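# Raise the plastic card off the box and hold it

## Task

Pick the plastic card up from the top of the box and keep it motionless above the table, held from two opposite sides, with every part of it raised by at least about three finger widths over its resting height on the box. While it is airborne, do not press its edges toward each other firmly enough to bend a real card, as that fails the task immediately. At the end, no motor of either hand may still show moving in hand_stopped_by.

## Robot and tools

Robot: two arms, left_arm and right_arm. Each carries an identical five-finger right hand, so hand axes and numbers mean the same on both; they are not mirrored. Scene frame: origin on the tabletop midway between the arms, +z up, +x out over the table, left_arm on the +y side. Positions are in metres, orientation quaternions in w,x,y,z order, velocities in m/s and rad/s.

Hand point: a spot fixed to each palm, 0.05 m in front of it, where index pad and thumb tip meet in a pinch. Its axes: +z runs along straightened fingers (which extend 0.06 to 0.07 m past it), +y points out of the palm, +x goes across the palm toward the little finger. A wrist bracket on the little-finger side sits 0.03 m beyond the point along +y and 0.11 m across and can collide. Tilting the hand shifts the point slightly.

execute_actions: argument actions is a list holding zero or one item, plus optional pictures (true/false). Empty list: just report state. Item {"rows": [...], "steps": n}: n from 1 to 15 control steps of 1/30 s (default 15); each row is used for one step and the final row repeats to fill n. Item {"steps": n} alone: a wait of up to 300 steps, counted from the previous result, so your reply time uses them up.

Row: a single list of 28 numbers in [-1, 1] for both arms together, even if one arm stays put. Order: left dx, dy, dz, rx, ry, rz, then left hand little, ring, middle, index, thumb_bend, thumb_turn, force_limit, speed; then those same 14 for the right arm. dx..rz are an offset, not a pose: the hand point's goal relative to its pose in the most recent result showing it (for a second call in one reply, or before any result, relative to where it is when the action begins), expressed in the hand point's own axes. Every row uses that same base, rows do not add up. Scale: 1.0 equals 0.6 m of travel or 180 degrees; rx, ry, rz form one rotation vector. All-zero offsets pull the arm back to its base pose; they do not mean stay. Each step the command is clipped to 100 mm and 16 degrees from the measured pose, and motion trails commands by roughly 0.17 s.

Hand numbers are absolute targets: fingers and thumb_bend +1 straight/open, -1 fully curled; thumb_turn +1 beside the palm, -1 across in front opposing the fingers. A pinch is near index -0.22, thumb_bend -0.75, thumb_turn -0.57. force_limit maps -1..+1 linearly to about 0..10 N at the fingertip (0..15 N for the two thumb motors); it only stops closing. speed maps -1..+1 to nearly still..full (full travel 0.6 s). For a soft grip close at speed -0.9 or below, since fast fingers overshoot the limit. There is no 'no change' value: to keep a hand as is, resend its last eight numbers; before any were sent, use hand_measured plus hand_force_limit and hand_speed. A motor starts only when its target changes (by 0.01 or more), then locks on arrival or at the force limit; a lock resists at least 15 N. To loosen, send a target more open than hand_measured.

move: target is one 28-number row as above, same offset base. Each arm's hand point follows a straight path; paths finish together, lasting 0.5 to 10 s. speed: 0.002 to 0.5 m/s (default 0.25), turning capped at twice that in rad/s. stop_force: optional, 13 to 80 N, one value for both arms, not allowed in the first 0.2 s; an arm whose wrist sensor feels that much added push against its motion for 2 steps stops and backs off two steps. Use it only slowly and without rotation, and omit it when pulling away from something. The result's move: line gives the ending per arm (done, off_target, moving, held, fault, contact) and limits (paced = pose clipped, held = steps blocked, after which the arm may jump faster).



Results: per-arm pose and velocity; hand_measured, hand_stopped_by (moving, target, force, stalled, fault) and hand_load_n (positive when pushed open; near zero means the grip is lost), each six values in motor order; Wrist force and torque in the hand's axes (noisy, offsets up to about 5.5 N); a Hand target line; pose unreachable and HELD mark commands the clearance check altered or withheld; MOTOR HOT above 70 °C, brakes at 85 °C.

Avoid: joint torque beyond limits or 150 N outside force (10 s arm stop); stiff pushing into firm surfaces; the arms striking or pressing each other; knocking anything off the table; drops and slams; squeezing the card edgewise; finishing while any hand motor still says moving.

Each tool is called after "Call:" as name(argument=value, ...) on one line, values as JSON.

Reference images:

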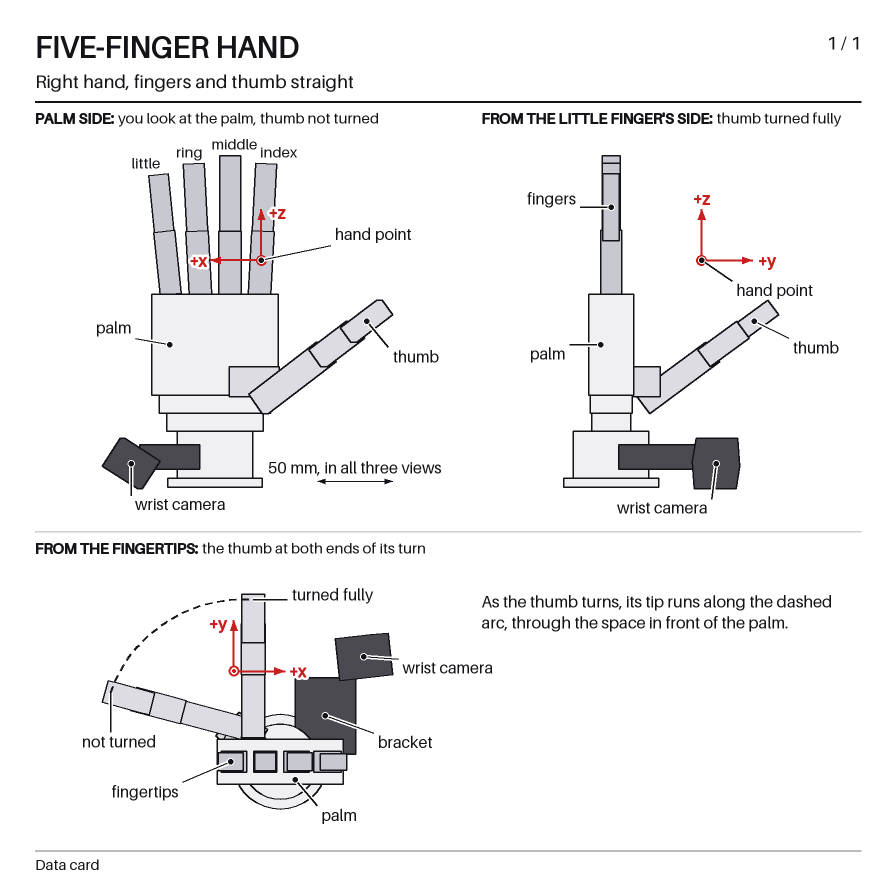

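## Session

Call:
execute_actions(actions=[])

Scene clock: 0.00 s of 6000.00 s.
left_arm: end_effector_position=(-0.3274, +0.9851, +0.5964) hand_measured=(+1.000, +1.000, +1.000, +1.000, +1.000, +1.000) hand_load_n=(+0.0, +0.0, +0.0, +0.0, +0.0, +0.0) hand_stopped_by=(target, target, target, target, target, target) hand_force_limit=0.00 hand_speed=-0.80 end_effector_quat_wxyz=(-0.000, +0.830, -0.556, -0.040) end_effector_velocity=(-0.000, +0.000, -0.000) end_effector_angular_velocity=(+0.001, +0.000, +0.000) | right_arm: end_effector_position=(-0.0266, -1.2496, +0.6381) hand_measured=(+1.000, +1.000, +1.000, +1.000, +1.000, +1.000) hand_load_n=(+0.0, +0.0, +0.0, +0.0, +0.0, +0.0) hand_stopped_by=(target, target, target, target, target, target) hand_force_limit=0.00 hand_speed=-0.80 end_effector_quat_wxyz=(+0.056, +0.744, +0.661, -0.076) end_effector_velocity=(-0.000, -0.000, -0.000) end_effector_angular_velocity=(+0.000, +0.000, -0.001)
Joint positions: left_arm=[ 1.437 -1.508  1.382  1.649  1.508 -1.908] | right_arm=[-1.875 -1.526  1.305  1.606  1.537 -1.837]
Joint velocities: left_arm=[ 0.     0.     0.    -0.001  0.     0.   ] | right_arm=[ 0.     0.     0.001 -0.     0.     0.001]
Joint torques (N m, as the arm reports them, + toward a larger angle): no reading
Wrist force (N, on the end effector, along its own x y z axes, offset not removed): no reading
Wrist torque (N m, same axes, about the end effector's origin, offset not removed): no reading
Hand target (left_arm): -0.327, +0.985, +0.596; -0.000, +0.830, -0.556, -0.040
Hand target (right_arm): -0.027, -1.250, +0.638; +0.056, +0.744, +0.661, -0.076

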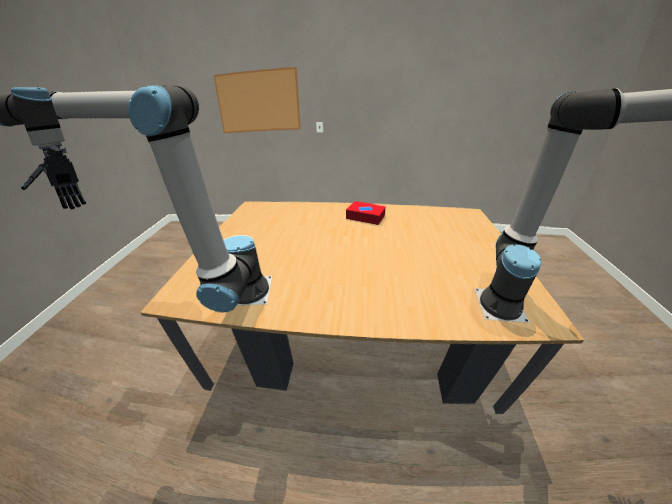

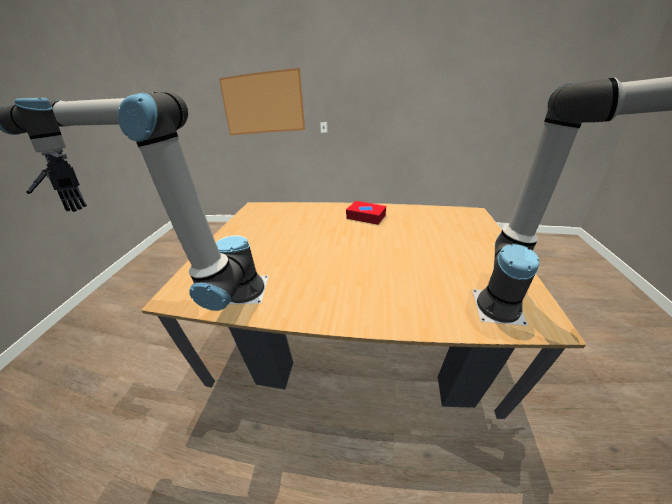

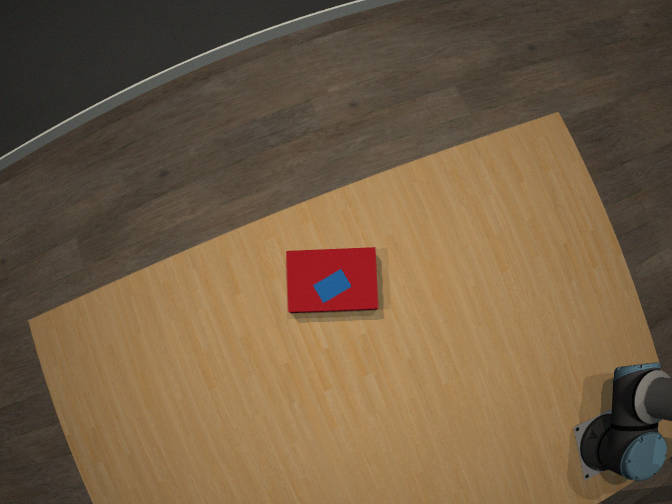

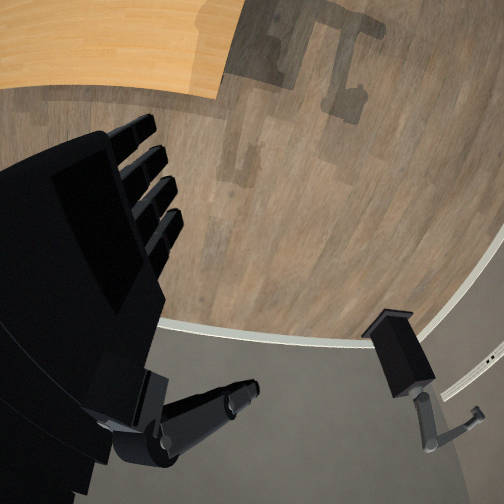

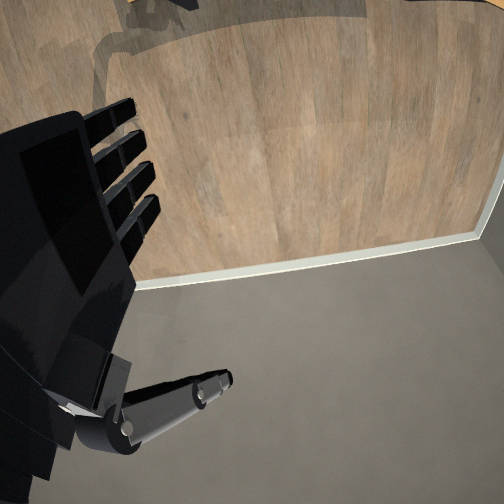

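Call:
zoom_image(camera="cam_high", region=[270, 230, 400, 330])

Call:
zoom_image(camera="cam_head_left", region=[330, 190, 400, 240])

Region (270, 230, 400, 330) of cam_high's 672x504 image, scaled by 3.877, with more detail than that image has; it fills the top 388 rows of this view, and the rest is white.

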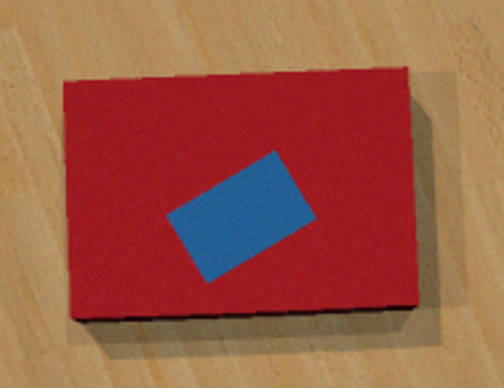

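Region (330, 190, 400, 240) of cam_head_left's 672x504 image, scaled by 7.200, with more detail than that image has; it fills the top 360 rows of this view, and the rest is white.

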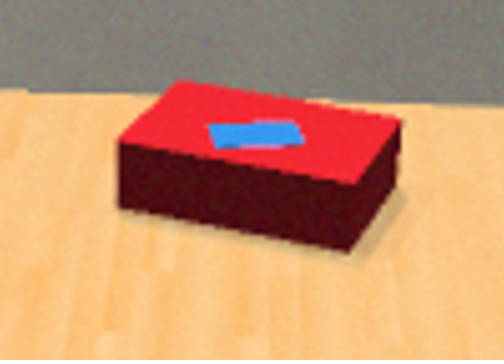

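Call:
move(target=[0.75,-0.95,0.1,0,0,0.237,-1,-1,1,1,1,1,0,0.5,0,0,0,0,0,0,1,1,1,1,1,1,0,-0.8], speed=0.35)

Scene clock: 63.50 s of 6000.00 s.
left_arm: end_effector_position=(+0.3659, +0.7897, +0.4831) hand_measured=(-1.000, -1.000, +1.000, +1.000, +1.000, +1.000) hand_load_n=(+0.0, +0.0, +0.0, +0.0, +0.0, +0.0) hand_stopped_by=(target, target, target, target, target, target) hand_force_limit=0.00 hand_speed=0.50 end_effector_quat_wxyz=(-0.013, -0.571, +0.820, +0.035) end_effector_velocity=(+0.002, -0.000, -0.000) end_effector_angular_velocity=(-0.000, -0.000, -0.002) | right_arm: end_effector_position=(-0.0266, -1.2496, +0.6381) hand_measured=(+1.000, +1.000, +1.000, +1.000, +1.000, +1.000) hand_load_n=(+0.0, +0.0, +0.0, +0.0, +0.0, +0.0) hand_stopped_by=(target, target, target, target, target, target) hand_force_limit=0.00 hand_speed=-0.80 end_effector_quat_wxyz=(+0.056, +0.744, +0.661, -0.076) end_effector_velocity=(+0.000, -0.000, -0.001) end_effector_angular_velocity=(+0.002, -0.001, +0.000)
Joint positions: left_arm=[-0.053 -1.49   1.584  1.532  1.521 -2.658] | right_arm=[-1.875 -1.526  1.305  1.606  1.537 -1.837]
Joint velocities: left_arm=[-0.001  0.003 -0.003 -0.     0.     0.   ] | right_arm=[ 0.     0.001  0.001  0.    -0.    -0.   ]
Joint torques (N m, as the arm reports them, + toward a larger angle): left_arm=[-10.66 -31.47 -43.84   2.78   1.73   2.67] | right_arm=[ -0.65 -48.79 -36.62   3.24  -0.54  -0.27]
Wrist force (N, on the end effector, along its own x y z axes, offset not removed): left_arm=[0.8 2.4 1.5] | right_arm=[2.4 3.2 1.2]
Wrist torque (N m, same axes, about the end effector's origin, offset not removed): left_arm=[0.42 -0.24 0.26] | right_arm=[0.42 -0.36 0.62]
Hand target (left_arm): +0.366, +0.790, +0.483; -0.013, -0.571, +0.820, +0.035
Hand target (right_arm): -0.027, -1.250, +0.638; +0.056, +0.744, +0.661, -0.076
Off the commanded pose (left_arm): 0.002 m, 0 deg.
Off the commanded pose (right_arm): 0.000 m, 0 deg.
After step 90, 57.73 s passed at rest.
move: done
camera_calibration (this result's frames):
cam_left_wrist: T_world_to_cam=[[-0.882597, 0.466855, 0.0553911, -0.0693456], [0.411469, 0.710097, 0.571363, -0.991249], [0.227411, 0.527075, -0.818826, 0.0224023], [0, 0, 0, 1]] pos_world=[0.341569, 0.724449, 0.588548]
cam_right_wrist: T_world_to_cam=[[0.981793, -0.188012, 0.0271033, -0.22988], [-0.14896, -0.67349, 0.724032, -1.31638], [-0.117873, -0.714886, -0.689234, -0.329299], [0, 0, 0, 1]] pos_world=[-0.0092091, -1.1652, 0.732366]

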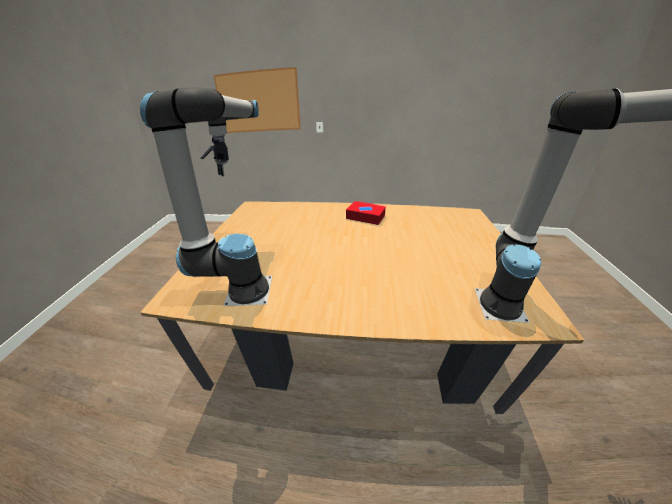

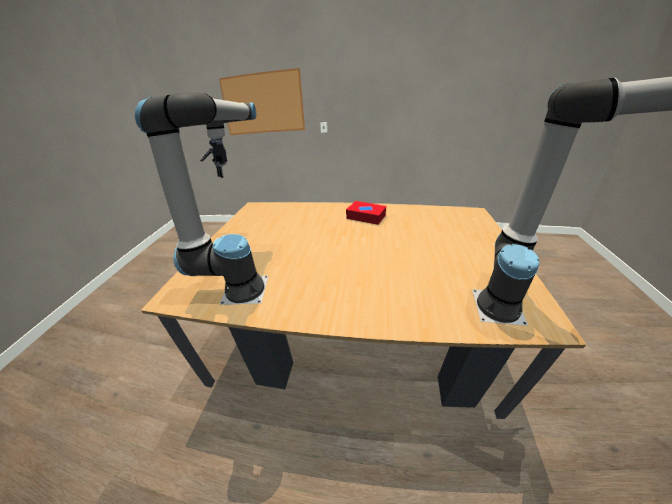

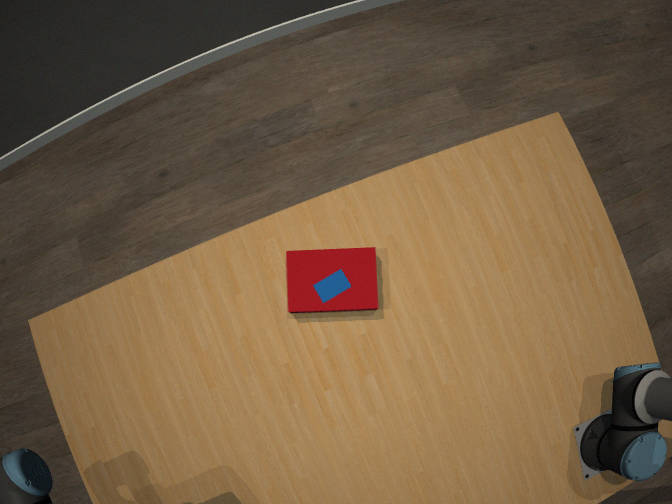

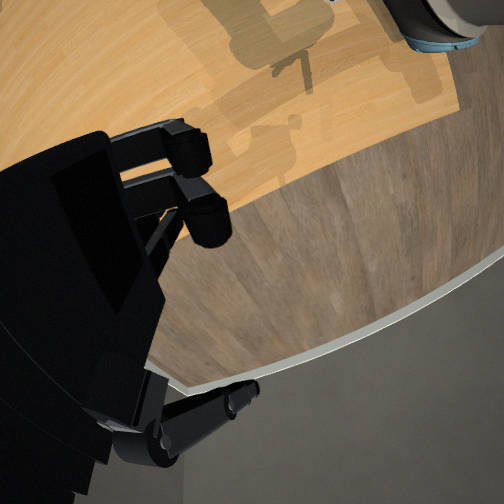

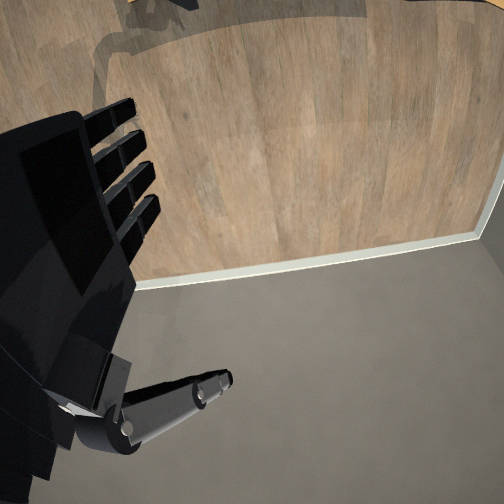

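Call:
move(target=[1,-0.98,0.38,0.3,0,0,1,1,1,1,1,1,0,0.5,0,0,0,0,0,0,1,1,1,1,1,1,0,-0.8], speed=0.35)

Scene clock: 73.57 s of 6000.00 s.
left_arm: end_effector_position=(+0.6935, +0.0329, +0.2033) hand_measured=(+1.000, +1.000, +1.000, +1.000, +1.000, +1.000) hand_load_n=(+0.0, +0.0, +0.0, +0.0, +0.0, +0.0) hand_stopped_by=(target, target, target, target, target, target) hand_force_limit=0.00 hand_speed=0.50 end_effector_quat_wxyz=(+0.247, -0.515, +0.746, -0.342) end_effector_velocity=(+0.001, -0.002, -0.001) end_effector_angular_velocity=(+0.001, -0.001, -0.000) | right_arm: end_effector_position=(-0.0266, -1.2496, +0.6381) hand_measured=(+1.000, +1.000, +1.000, +1.000, +1.000, +1.000) hand_load_n=(+0.0, +0.0, +0.0, +0.0, +0.0, +0.0) hand_stopped_by=(target, target, target, target, target, target) hand_force_limit=0.00 hand_speed=-0.80 end_effector_quat_wxyz=(+0.056, +0.744, +0.661, -0.076) end_effector_velocity=(+0.000, +0.000, +0.001) end_effector_angular_velocity=(-0.001, +0.001, -0.001)
Joint positions: left_arm=[-1.079 -1.14   1.556  0.364  1.157 -3.5  ] | right_arm=[-1.875 -1.526  1.305  1.606  1.537 -1.837]
Joint velocities: left_arm=[-0.001  0.003 -0.003 -0.001 -0.001  0.001] | right_arm=[ 0.    -0.001 -0.     0.     0.001  0.001]
Joint torques (N m, as the arm reports them, + toward a larger angle): left_arm=[-11.67 -63.36 -43.42  -1.99  -3.09   1.98] | right_arm=[ -2.2  -47.67 -36.9    3.32  -0.42  -0.22]
Wrist force (N, on the end effector, along its own x y z axes, offset not removed): left_arm=[-0.3 1.9 -3.2] | right_arm=[1.7 3.2 2.8]
Wrist torque (N m, same axes, about the end effector's origin, offset not removed): left_arm=[0.58 0.25 0.32] | right_arm=[0.37 -0.40 0.36]
Hand target (left_arm): +0.694, +0.033, +0.203; +0.247, -0.515, +0.746, -0.342
Hand target (right_arm): -0.027, -1.250, +0.638; +0.056, +0.744, +0.661, -0.076
Off the commanded pose (left_arm): 0.001 m, 0 deg.
Off the commanded pose (right_arm): 0.000 m, 0 deg.
After step 90, 3.90 s passed at rest.
move: done
camera_calibration (this result's frames):
cam_left_wrist: T_world_to_cam=[[-0.53576, 0.351187, -0.767873, 0.519248], [-0.0639491, 0.889915, 0.451622, -0.0806568], [0.841945, 0.291066, -0.454322, -0.374808], [0, 0, 0, 1]] pos_world=[0.588602, -0.00148198, 0.264859]
cam_right_wrist: T_world_to_cam=[[0.981793, -0.188012, 0.0271033, -0.22988], [-0.14896, -0.67349, 0.724032, -1.31638], [-0.117873, -0.714886, -0.689234, -0.329299], [0, 0, 0, 1]] pos_world=[-0.00920908, -1.1652, 0.732366]

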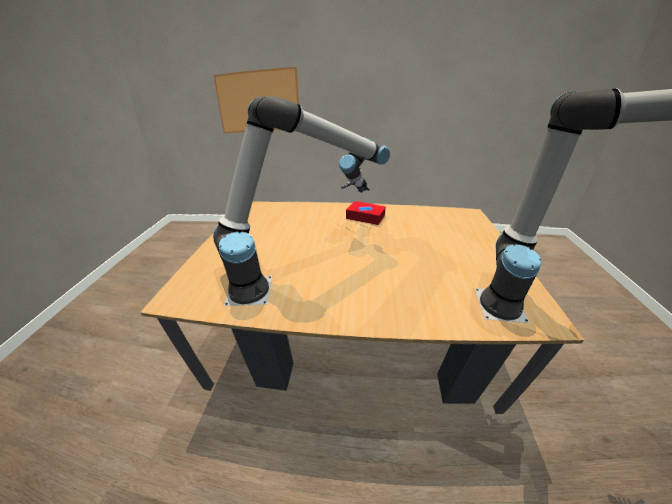

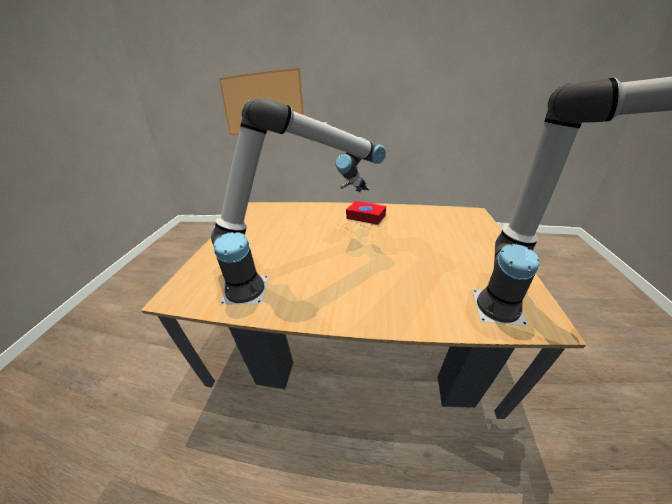

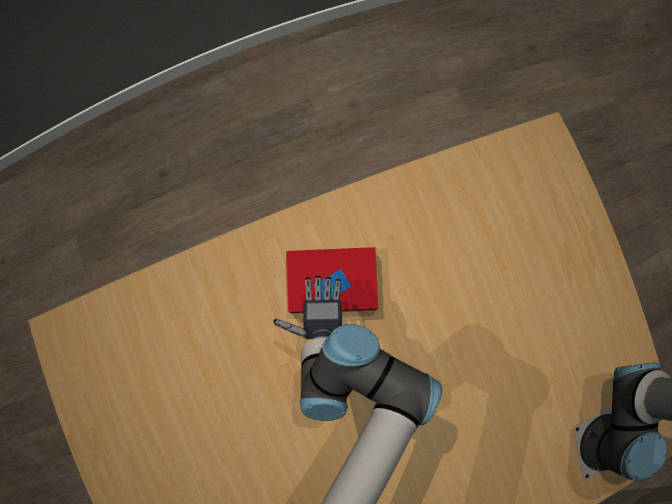

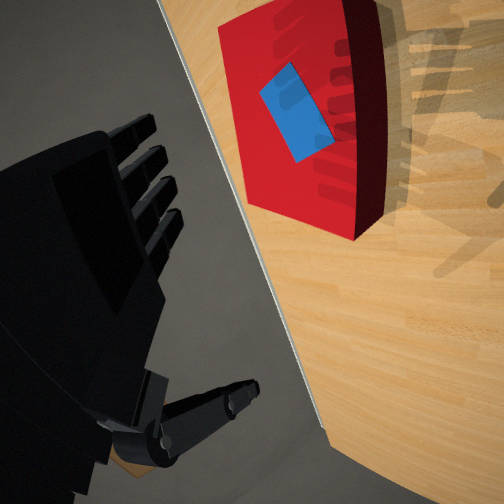

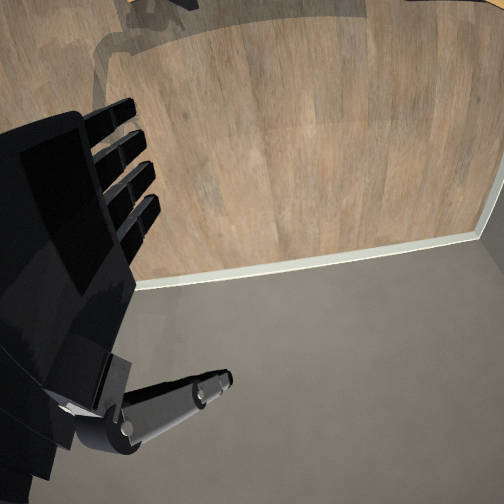

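Call:
move(target=[0.058,0.118,0.121,0,0,0,1,1,1,1,1,1,0,0.5,0,0,0,0,0,0,1,1,1,1,1,1,0,-0.8], speed=0.1)

Call:
move(target=[0,0,0,0,0,0,1,1,0.3,0.3,1,1,-0.3,-0.85,0,0,0,0,0,0,1,1,1,1,1,1,0,-0.8])

Scene clock: 91.57 s of 6000.00 s.
left_arm: end_effector_position=(+0.6910, -0.0016, +0.1020) hand_measured=(+1.000, +1.000, +1.000, +1.000, +1.000, +1.000) hand_load_n=(+0.0, +0.0, +0.0, +0.0, +0.0, +0.0) hand_stopped_by=(target, target, target, target, target, target) hand_force_limit=0.00 hand_speed=0.50 end_effector_quat_wxyz=(+0.247, -0.515, +0.746, -0.342) end_effector_velocity=(+0.000, -0.000, -0.002) end_effector_angular_velocity=(+0.000, +0.000, +0.000) | right_arm: end_effector_position=(-0.0266, -1.2496, +0.6381) hand_measured=(+1.000, +1.000, +1.000, +1.000, +1.000, +1.000) hand_load_n=(+0.0, +0.0, +0.0, +0.0, +0.0, +0.0) hand_stopped_by=(target, target, target, target, target, target) hand_force_limit=0.00 hand_speed=-0.80 end_effector_quat_wxyz=(+0.056, +0.744, +0.661, -0.076) end_effector_velocity=(-0.000, -0.000, -0.000) end_effector_angular_velocity=(+0.000, +0.001, -0.000)
Joint positions: left_arm=[-1.112 -1.031  1.589  0.233  1.134 -3.526] | right_arm=[-1.875 -1.526  1.305  1.606  1.537 -1.837]
Joint velocities: left_arm=[-0.     0.002  0.    -0.002 -0.    -0.   ] | right_arm=[-0.     0.     0.    -0.     0.001  0.   ]
Joint torques (N m, as the arm reports them, + toward a larger angle): left_arm=[-10.07 -65.51 -19.55  -1.61  -3.36  -1.82] | right_arm=[ -1.27 -48.49 -36.7    3.42  -0.37  -0.24]
Wrist force (N, on the end effector, along its own x y z axes, offset not removed): left_arm=[-1.9 -3.3 1.2] | right_arm=[1.7 1.4 -1.4]
Wrist torque (N m, same axes, about the end effector's origin, offset not removed): left_arm=[-0.40 0.21 0.12] | right_arm=[0.40 -0.21 0.45]
Hand target (left_arm): +0.691, -0.002, +0.102; +0.247, -0.515, +0.746, -0.342
Hand target (right_arm): -0.027, -1.250, +0.638; +0.056, +0.744, +0.661, -0.076
Off the commanded pose (left_arm): 0.000 m, 0 deg.
Off the commanded pose (right_arm): 0.000 m, 0 deg.
After step 90, 13.43 s passed at rest.
move: done
camera_calibration (this result's frames):
cam_left_wrist: T_world_to_cam=[[-0.535817, 0.351118, -0.767865, 0.452312], [-0.0639116, 0.889957, 0.451544, -0.0043269], [0.841912, 0.291021, -0.454413, -0.408715], [0, 0, 0, 1]] pos_world=[0.586182, -0.0360198, 0.163543]
cam_right_wrist: T_world_to_cam=[[0.981793, -0.188012, 0.0271033, -0.22988], [-0.14896, -0.67349, 0.724032, -1.31638], [-0.117873, -0.714886, -0.689234, -0.329299], [0, 0, 0, 1]] pos_world=[-0.0092091, -1.1652, 0.732366]

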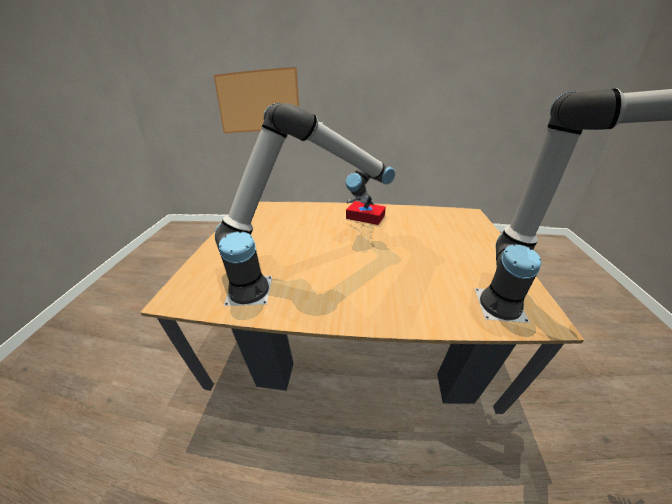

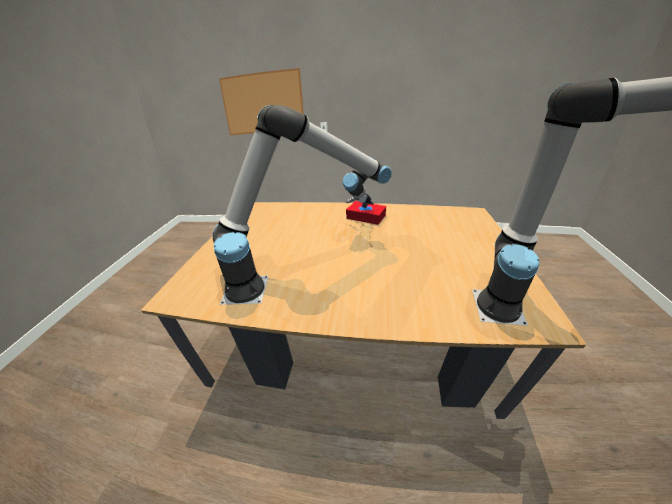

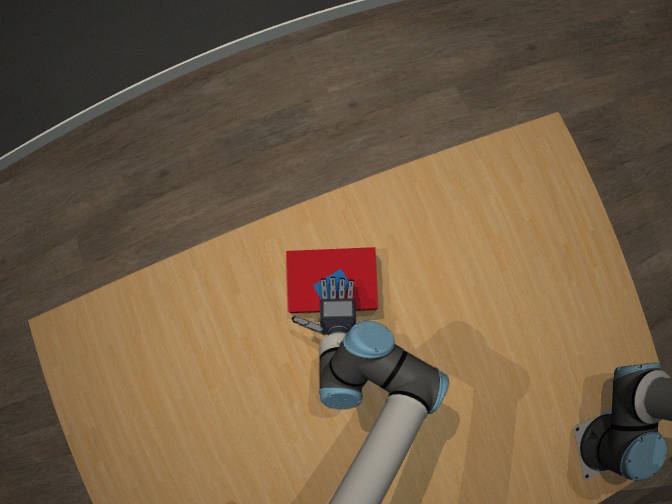

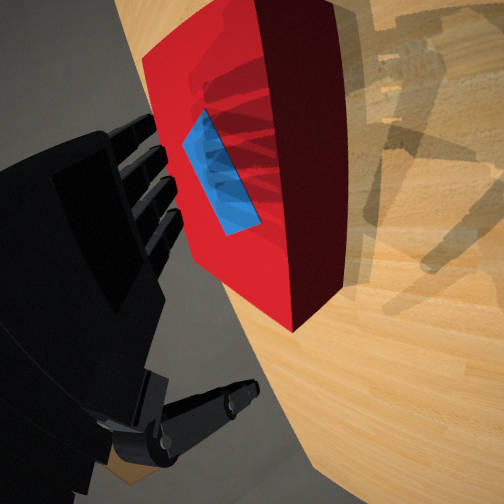

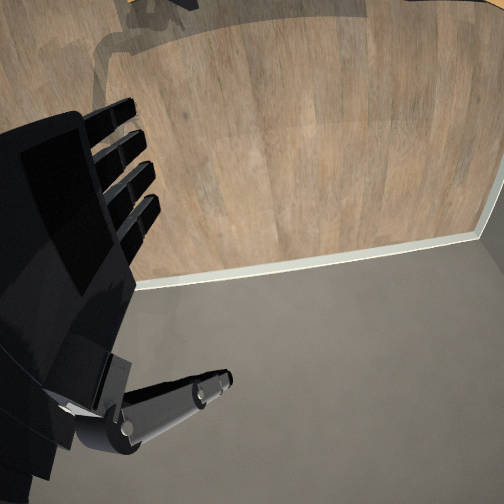

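Scene clock: 94.63 s of 6000.00 s.
left_arm: end_effector_position=(+0.6910, -0.0017, +0.1020) hand_measured=(+1.000, +1.000, +0.300, +0.300, +1.000, +1.000) hand_load_n=(+0.0, +0.0, +0.0, +0.0, +0.0, +0.0) hand_stopped_by=(target, target, target, target, target, target) hand_force_limit=-0.30 hand_speed=-0.85 end_effector_quat_wxyz=(+0.247, -0.515, +0.746, -0.342) end_effector_velocity=(-0.000, +0.001, -0.000) end_effector_angular_velocity=(+0.001, +0.001, +0.000) | right_arm: end_effector_position=(-0.0266, -1.2496, +0.6381) hand_measured=(+1.000, +1.000, +1.000, +1.000, +1.000, +1.000) hand_load_n=(+0.0, +0.0, +0.0, +0.0, +0.0, +0.0) hand_stopped_by=(target, target, target, target, target, target) hand_force_limit=0.00 hand_speed=-0.80 end_effector_quat_wxyz=(+0.056, +0.744, +0.661, -0.076) end_effector_velocity=(-0.000, -0.000, -0.000) end_effector_angular_velocity=(-0.000, +0.000, -0.000)
Joint positions: left_arm=[-1.112 -1.031  1.589  0.233  1.134 -3.526] | right_arm=[-1.875 -1.526  1.305  1.606  1.537 -1.837]
Joint velocities: left_arm=[ 0.     0.     0.     0.001 -0.     0.   ] | right_arm=[ 0.  0. -0. -0.  0.  0.]
Joint torques (N m, as the arm reports them, + toward a larger angle): left_arm=[ 12.52 -98.1  -23.54   4.8   -1.15   1.06] | right_arm=[ -1.39 -47.6  -36.72   3.67  -0.47  -0.18]
Wrist force (N, on the end effector, along its own x y z axes, offset not removed): left_arm=[-1.7 -2.1 3.4] | right_arm=[0.4 1.0 4.1]
Wrist torque (N m, same axes, about the end effector's origin, offset not removed): left_arm=[-0.38 0.08 0.06] | right_arm=[-0.09 -0.17 0.33]
Hand target (left_arm): +0.691, -0.002, +0.102; +0.247, -0.515, +0.746, -0.342
Hand target (right_arm): -0.027, -1.250, +0.638; +0.056, +0.744, +0.661, -0.076
Off the commanded pose (left_arm): 0.000 m, 0 deg.
Off the commanded pose (right_arm): 0.000 m, 0 deg.
move: done
camera_calibration (this result's frames):
cam_left_wrist: T_world_to_cam=[[-0.535818, 0.351118, -0.767864, 0.452309], [-0.0639147, 0.889956, 0.451546, -0.00432089], [0.841911, 0.291024, -0.454413, -0.408709], [0, 0, 0, 1]] pos_world=[0.586176, -0.0360241, 0.163541]
cam_right_wrist: T_world_to_cam=[[0.981793, -0.188013, 0.0271033, -0.22988], [-0.14896, -0.67349, 0.724032, -1.31638], [-0.117873, -0.714886, -0.689234, -0.329299], [0, 0, 0, 1]] pos_world=[-0.00920912, -1.1652, 0.732366]

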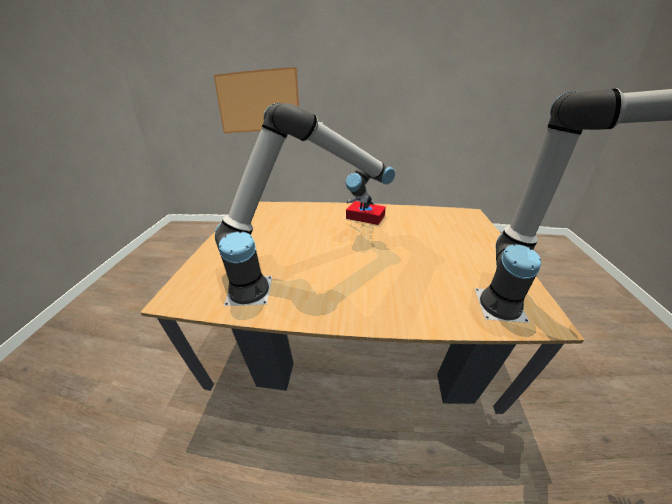

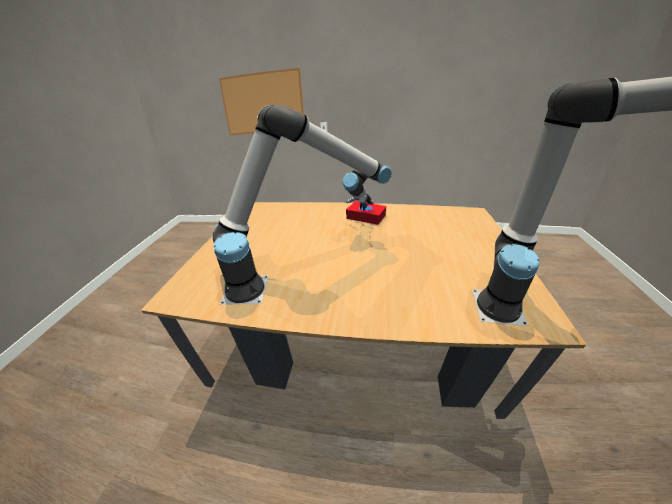

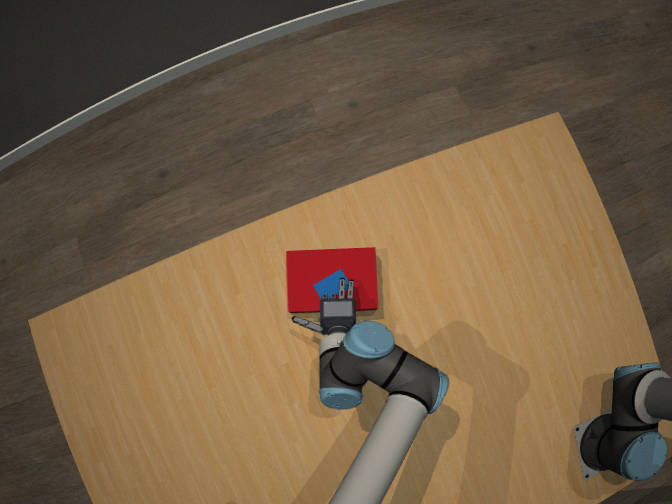

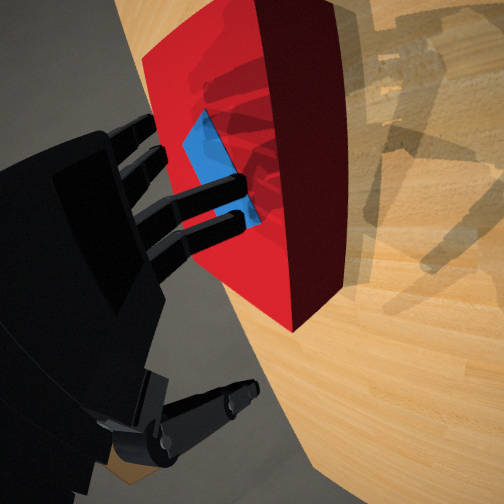

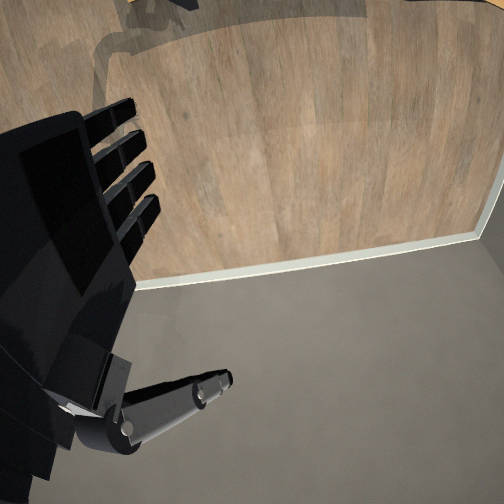

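Call:
move(target=[0,0.0255,0.0215,0,0,0,1,1,1,1,1,1,-0.3,1,0,0,0,0,0,0,1,1,1,1,1,1,0,-0.8], speed=0.02, stop_force=15)

Call:
move(target=[0,0,0,0,0,0,1,1,0.4,0.4,1,1,-0.3,-0.88,0,0,0,0,0,0,1,1,1,1,1,1,0,-0.8])

Scene clock: 101.90 s of 6000.00 s.
left_arm: end_effector_position=(+0.6911, -0.0014, +0.0822) hand_measured=(+1.000, +1.000, +1.000, +1.000, +1.000, +1.000) hand_load_n=(+0.0, +0.0, +0.0, +0.0, +0.0, +0.0) hand_stopped_by=(target, target, target, target, target, target) hand_force_limit=-0.30 hand_speed=1.00 end_effector_quat_wxyz=(+0.247, -0.515, +0.746, -0.342) end_effector_velocity=(+0.000, +0.000, -0.002) end_effector_angular_velocity=(+0.000, +0.000, +0.000) | right_arm: end_effector_position=(-0.0266, -1.2496, +0.6381) hand_measured=(+1.000, +1.000, +1.000, +1.000, +1.000, +1.000) hand_load_n=(+0.0, +0.0, +0.0, +0.0, +0.0, +0.0) hand_stopped_by=(target, target, target, target, target, target) hand_force_limit=0.00 hand_speed=-0.80 end_effector_quat_wxyz=(+0.056, +0.744, +0.661, -0.076) end_effector_velocity=(-0.000, -0.001, -0.000) end_effector_angular_velocity=(-0.000, -0.000, +0.001)
Joint positions: left_arm=[-1.111 -1.014  1.601  0.203  1.134 -3.525] | right_arm=[-1.875 -1.526  1.305  1.606  1.537 -1.837]
Joint velocities: left_arm=[ 0.     0.002  0.001 -0.003  0.     0.   ] | right_arm=[-0.     0.001 -0.    -0.001 -0.001 -0.001]
Joint torques (N m, as the arm reports them, + toward a larger angle): left_arm=[ 13.32 -65.82 -19.47  -2.13   1.16   2.44] | right_arm=[ -2.38 -48.64 -37.16   3.4   -0.29  -0.31]
Wrist force (N, on the end effector, along its own x y z axes, offset not removed): left_arm=[-0.9 1.8 0.5] | right_arm=[1.1 2.6 -1.6]
Wrist torque (N m, same axes, about the end effector's origin, offset not removed): left_arm=[0.32 0.10 0.23] | right_arm=[0.46 -0.20 0.34]
Hand target (left_arm): +0.691, -0.001, +0.082; +0.247, -0.515, +0.746, -0.342
Hand target (right_arm): -0.027, -1.250, +0.638; +0.056, +0.744, +0.661, -0.076
Off the commanded pose (left_arm): 0.000 m, 0 deg.
Off the commanded pose (right_arm): 0.000 m, 0 deg.
After step 90, 2.97 s passed at rest.
move: done
camera_calibration (this result's frames):
cam_left_wrist: T_world_to_cam=[[-0.535824, 0.35112, -0.767859, 0.437049], [-0.0639143, 0.889953, 0.451551, 0.00436924], [0.841907, 0.291029, -0.454416, -0.417858], [0, 0, 0, 1]] pos_world=[0.586258, -0.0357364, 0.143737]
cam_right_wrist: T_world_to_cam=[[0.981793, -0.188012, 0.0271034, -0.22988], [-0.14896, -0.67349, 0.724032, -1.31638], [-0.117873, -0.714886, -0.689234, -0.329299], [0, 0, 0, 1]] pos_world=[-0.0092091, -1.1652, 0.732366]

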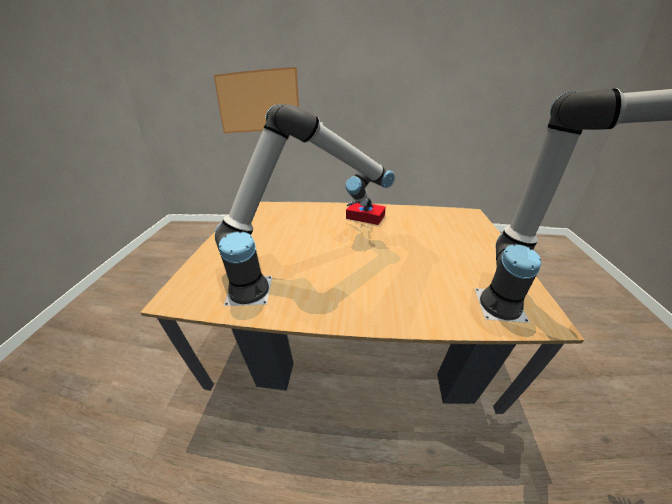

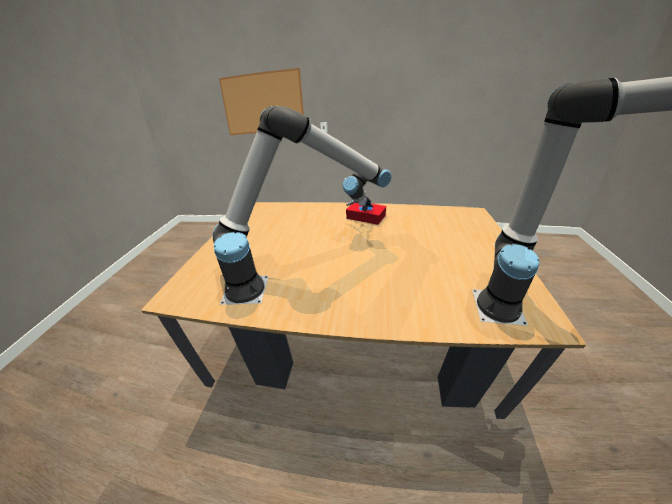

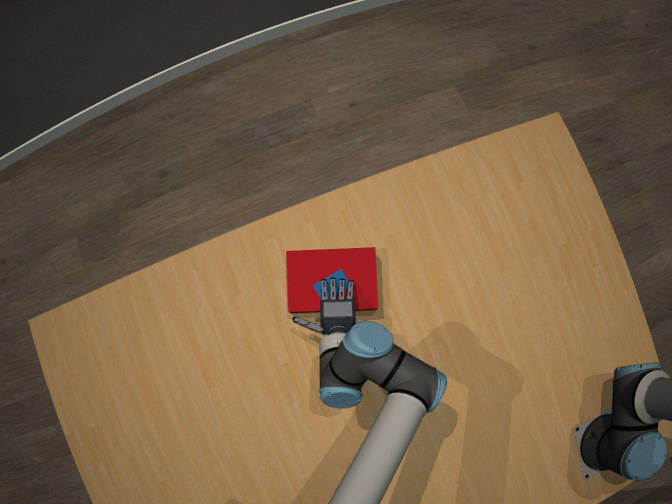

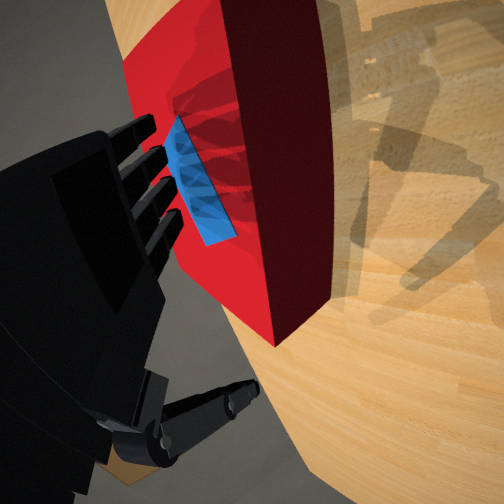

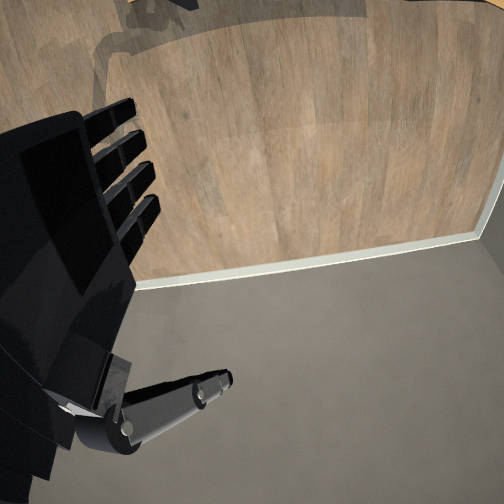

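Scene clock: 103.13 s of 6000.00 s.
left_arm: end_effector_position=(+0.6911, -0.0014, +0.0821) hand_measured=(+1.000, +1.000, +0.890, +0.808, +1.000, +1.000) hand_load_n=(+0.0, +0.0, +4.5, +3.5, +0.0, +0.0) hand_stopped_by=(target, target, force, force, target, target) hand_force_limit=-0.30 hand_speed=-0.88 end_effector_quat_wxyz=(+0.247, -0.515, +0.746, -0.342) end_effector_velocity=(-0.001, -0.001, +0.000) end_effector_angular_velocity=(+0.000, +0.000, -0.002) | right_arm: end_effector_position=(-0.0266, -1.2496, +0.6381) hand_measured=(+1.000, +1.000, +1.000, +1.000, +1.000, +1.000) hand_load_n=(+0.0, +0.0, +0.0, +0.0, +0.0, +0.0) hand_stopped_by=(target, target, target, target, target, target) hand_force_limit=0.00 hand_speed=-0.80 end_effector_quat_wxyz=(+0.056, +0.744, +0.661, -0.076) end_effector_velocity=(+0.000, -0.000, +0.000) end_effector_angular_velocity=(-0.001, -0.000, +0.001)
Joint positions: left_arm=[-1.111 -1.014  1.601  0.203  1.134 -3.525] | right_arm=[-1.875 -1.526  1.305  1.606  1.537 -1.837]
Joint velocities: left_arm=[-0.002 -0.    -0.     0.001 -0.     0.   ] | right_arm=[ 0.    -0.    -0.    -0.001 -0.001 -0.001]
Joint torques (N m, as the arm reports them, + toward a larger angle): left_arm=[ 12.32 -90.65 -29.6    5.46   1.16   2.24] | right_arm=[ -2.4  -48.33 -36.82   3.32  -0.39  -0.2 ]
Wrist force (N, on the end effector, along its own x y z axes, offset not removed): left_arm=[0.6 -10.4 -3.9] | right_arm=[1.5 2.6 2.2]
Wrist torque (N m, same axes, about the end effector's origin, offset not removed): left_arm=[0.52 -0.15 0.08] | right_arm=[0.30 -0.28 0.40]
Hand target (left_arm): +0.691, -0.001, +0.082; +0.247, -0.515, +0.746, -0.342
Hand target (right_arm): -0.027, -1.250, +0.638; +0.056, +0.744, +0.661, -0.076
Off the commanded pose (left_arm): 0.000 m, 0 deg.
Off the commanded pose (right_arm): 0.000 m, 0 deg.
move: done
camera_calibration (this result's frames):
cam_left_wrist: T_world_to_cam=[[-0.535809, 0.351105, -0.767876, 0.437014], [-0.0639213, 0.889963, 0.451531, 0.00439246], [0.841916, 0.291018, -0.454407, -0.417883], [0, 0, 0, 1]] pos_world=[0.586259, -0.0357355, 0.143701]
cam_right_wrist: T_world_to_cam=[[0.981793, -0.188012, 0.0271033, -0.22988], [-0.14896, -0.67349, 0.724032, -1.31638], [-0.117873, -0.714886, -0.689234, -0.329299], [0, 0, 0, 1]] pos_world=[-0.00920915, -1.1652, 0.732366]

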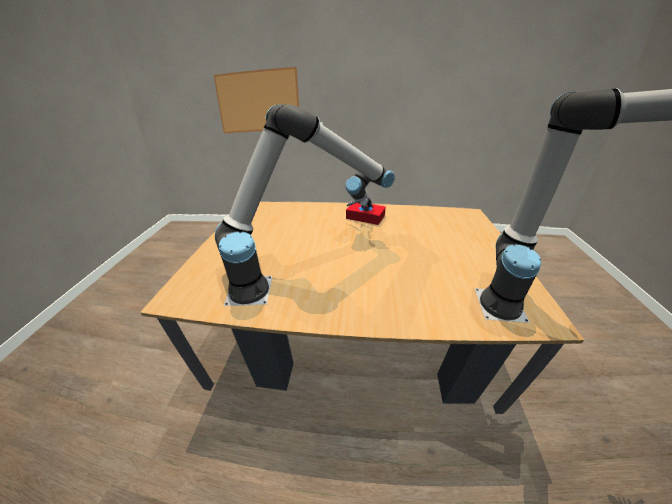

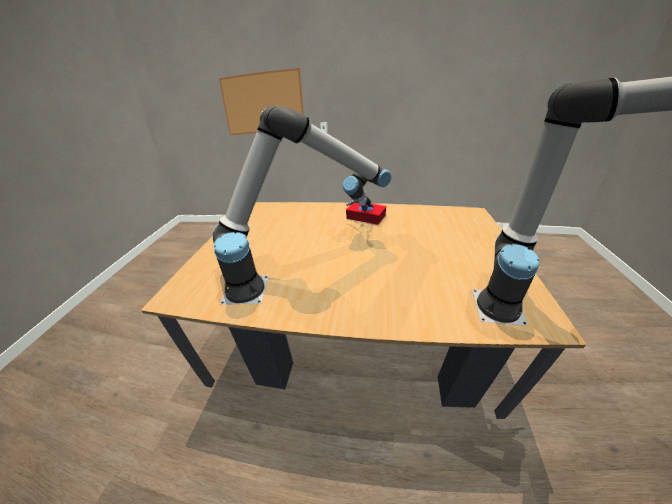

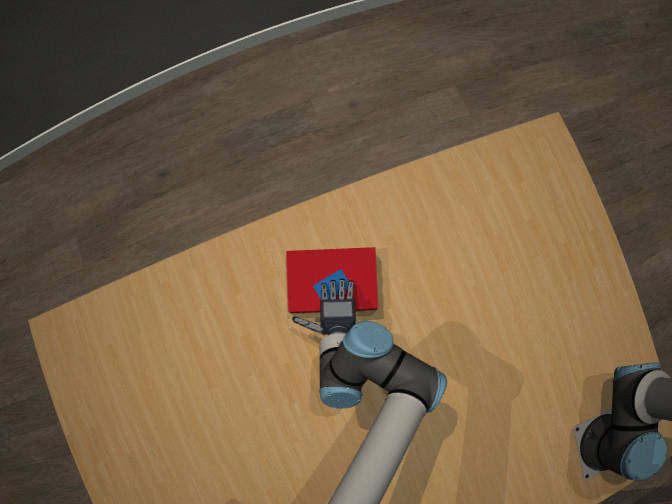

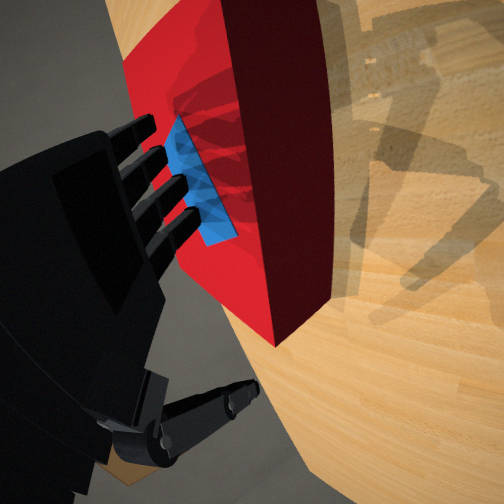

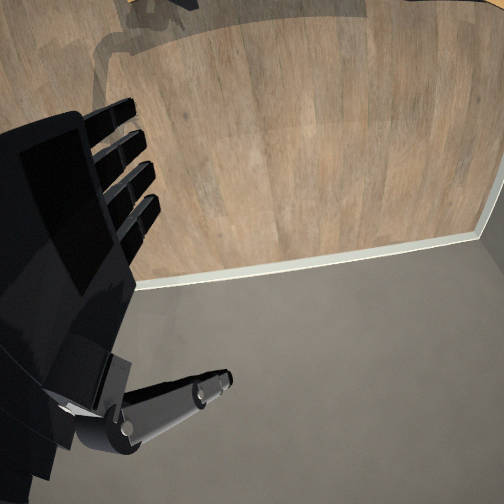

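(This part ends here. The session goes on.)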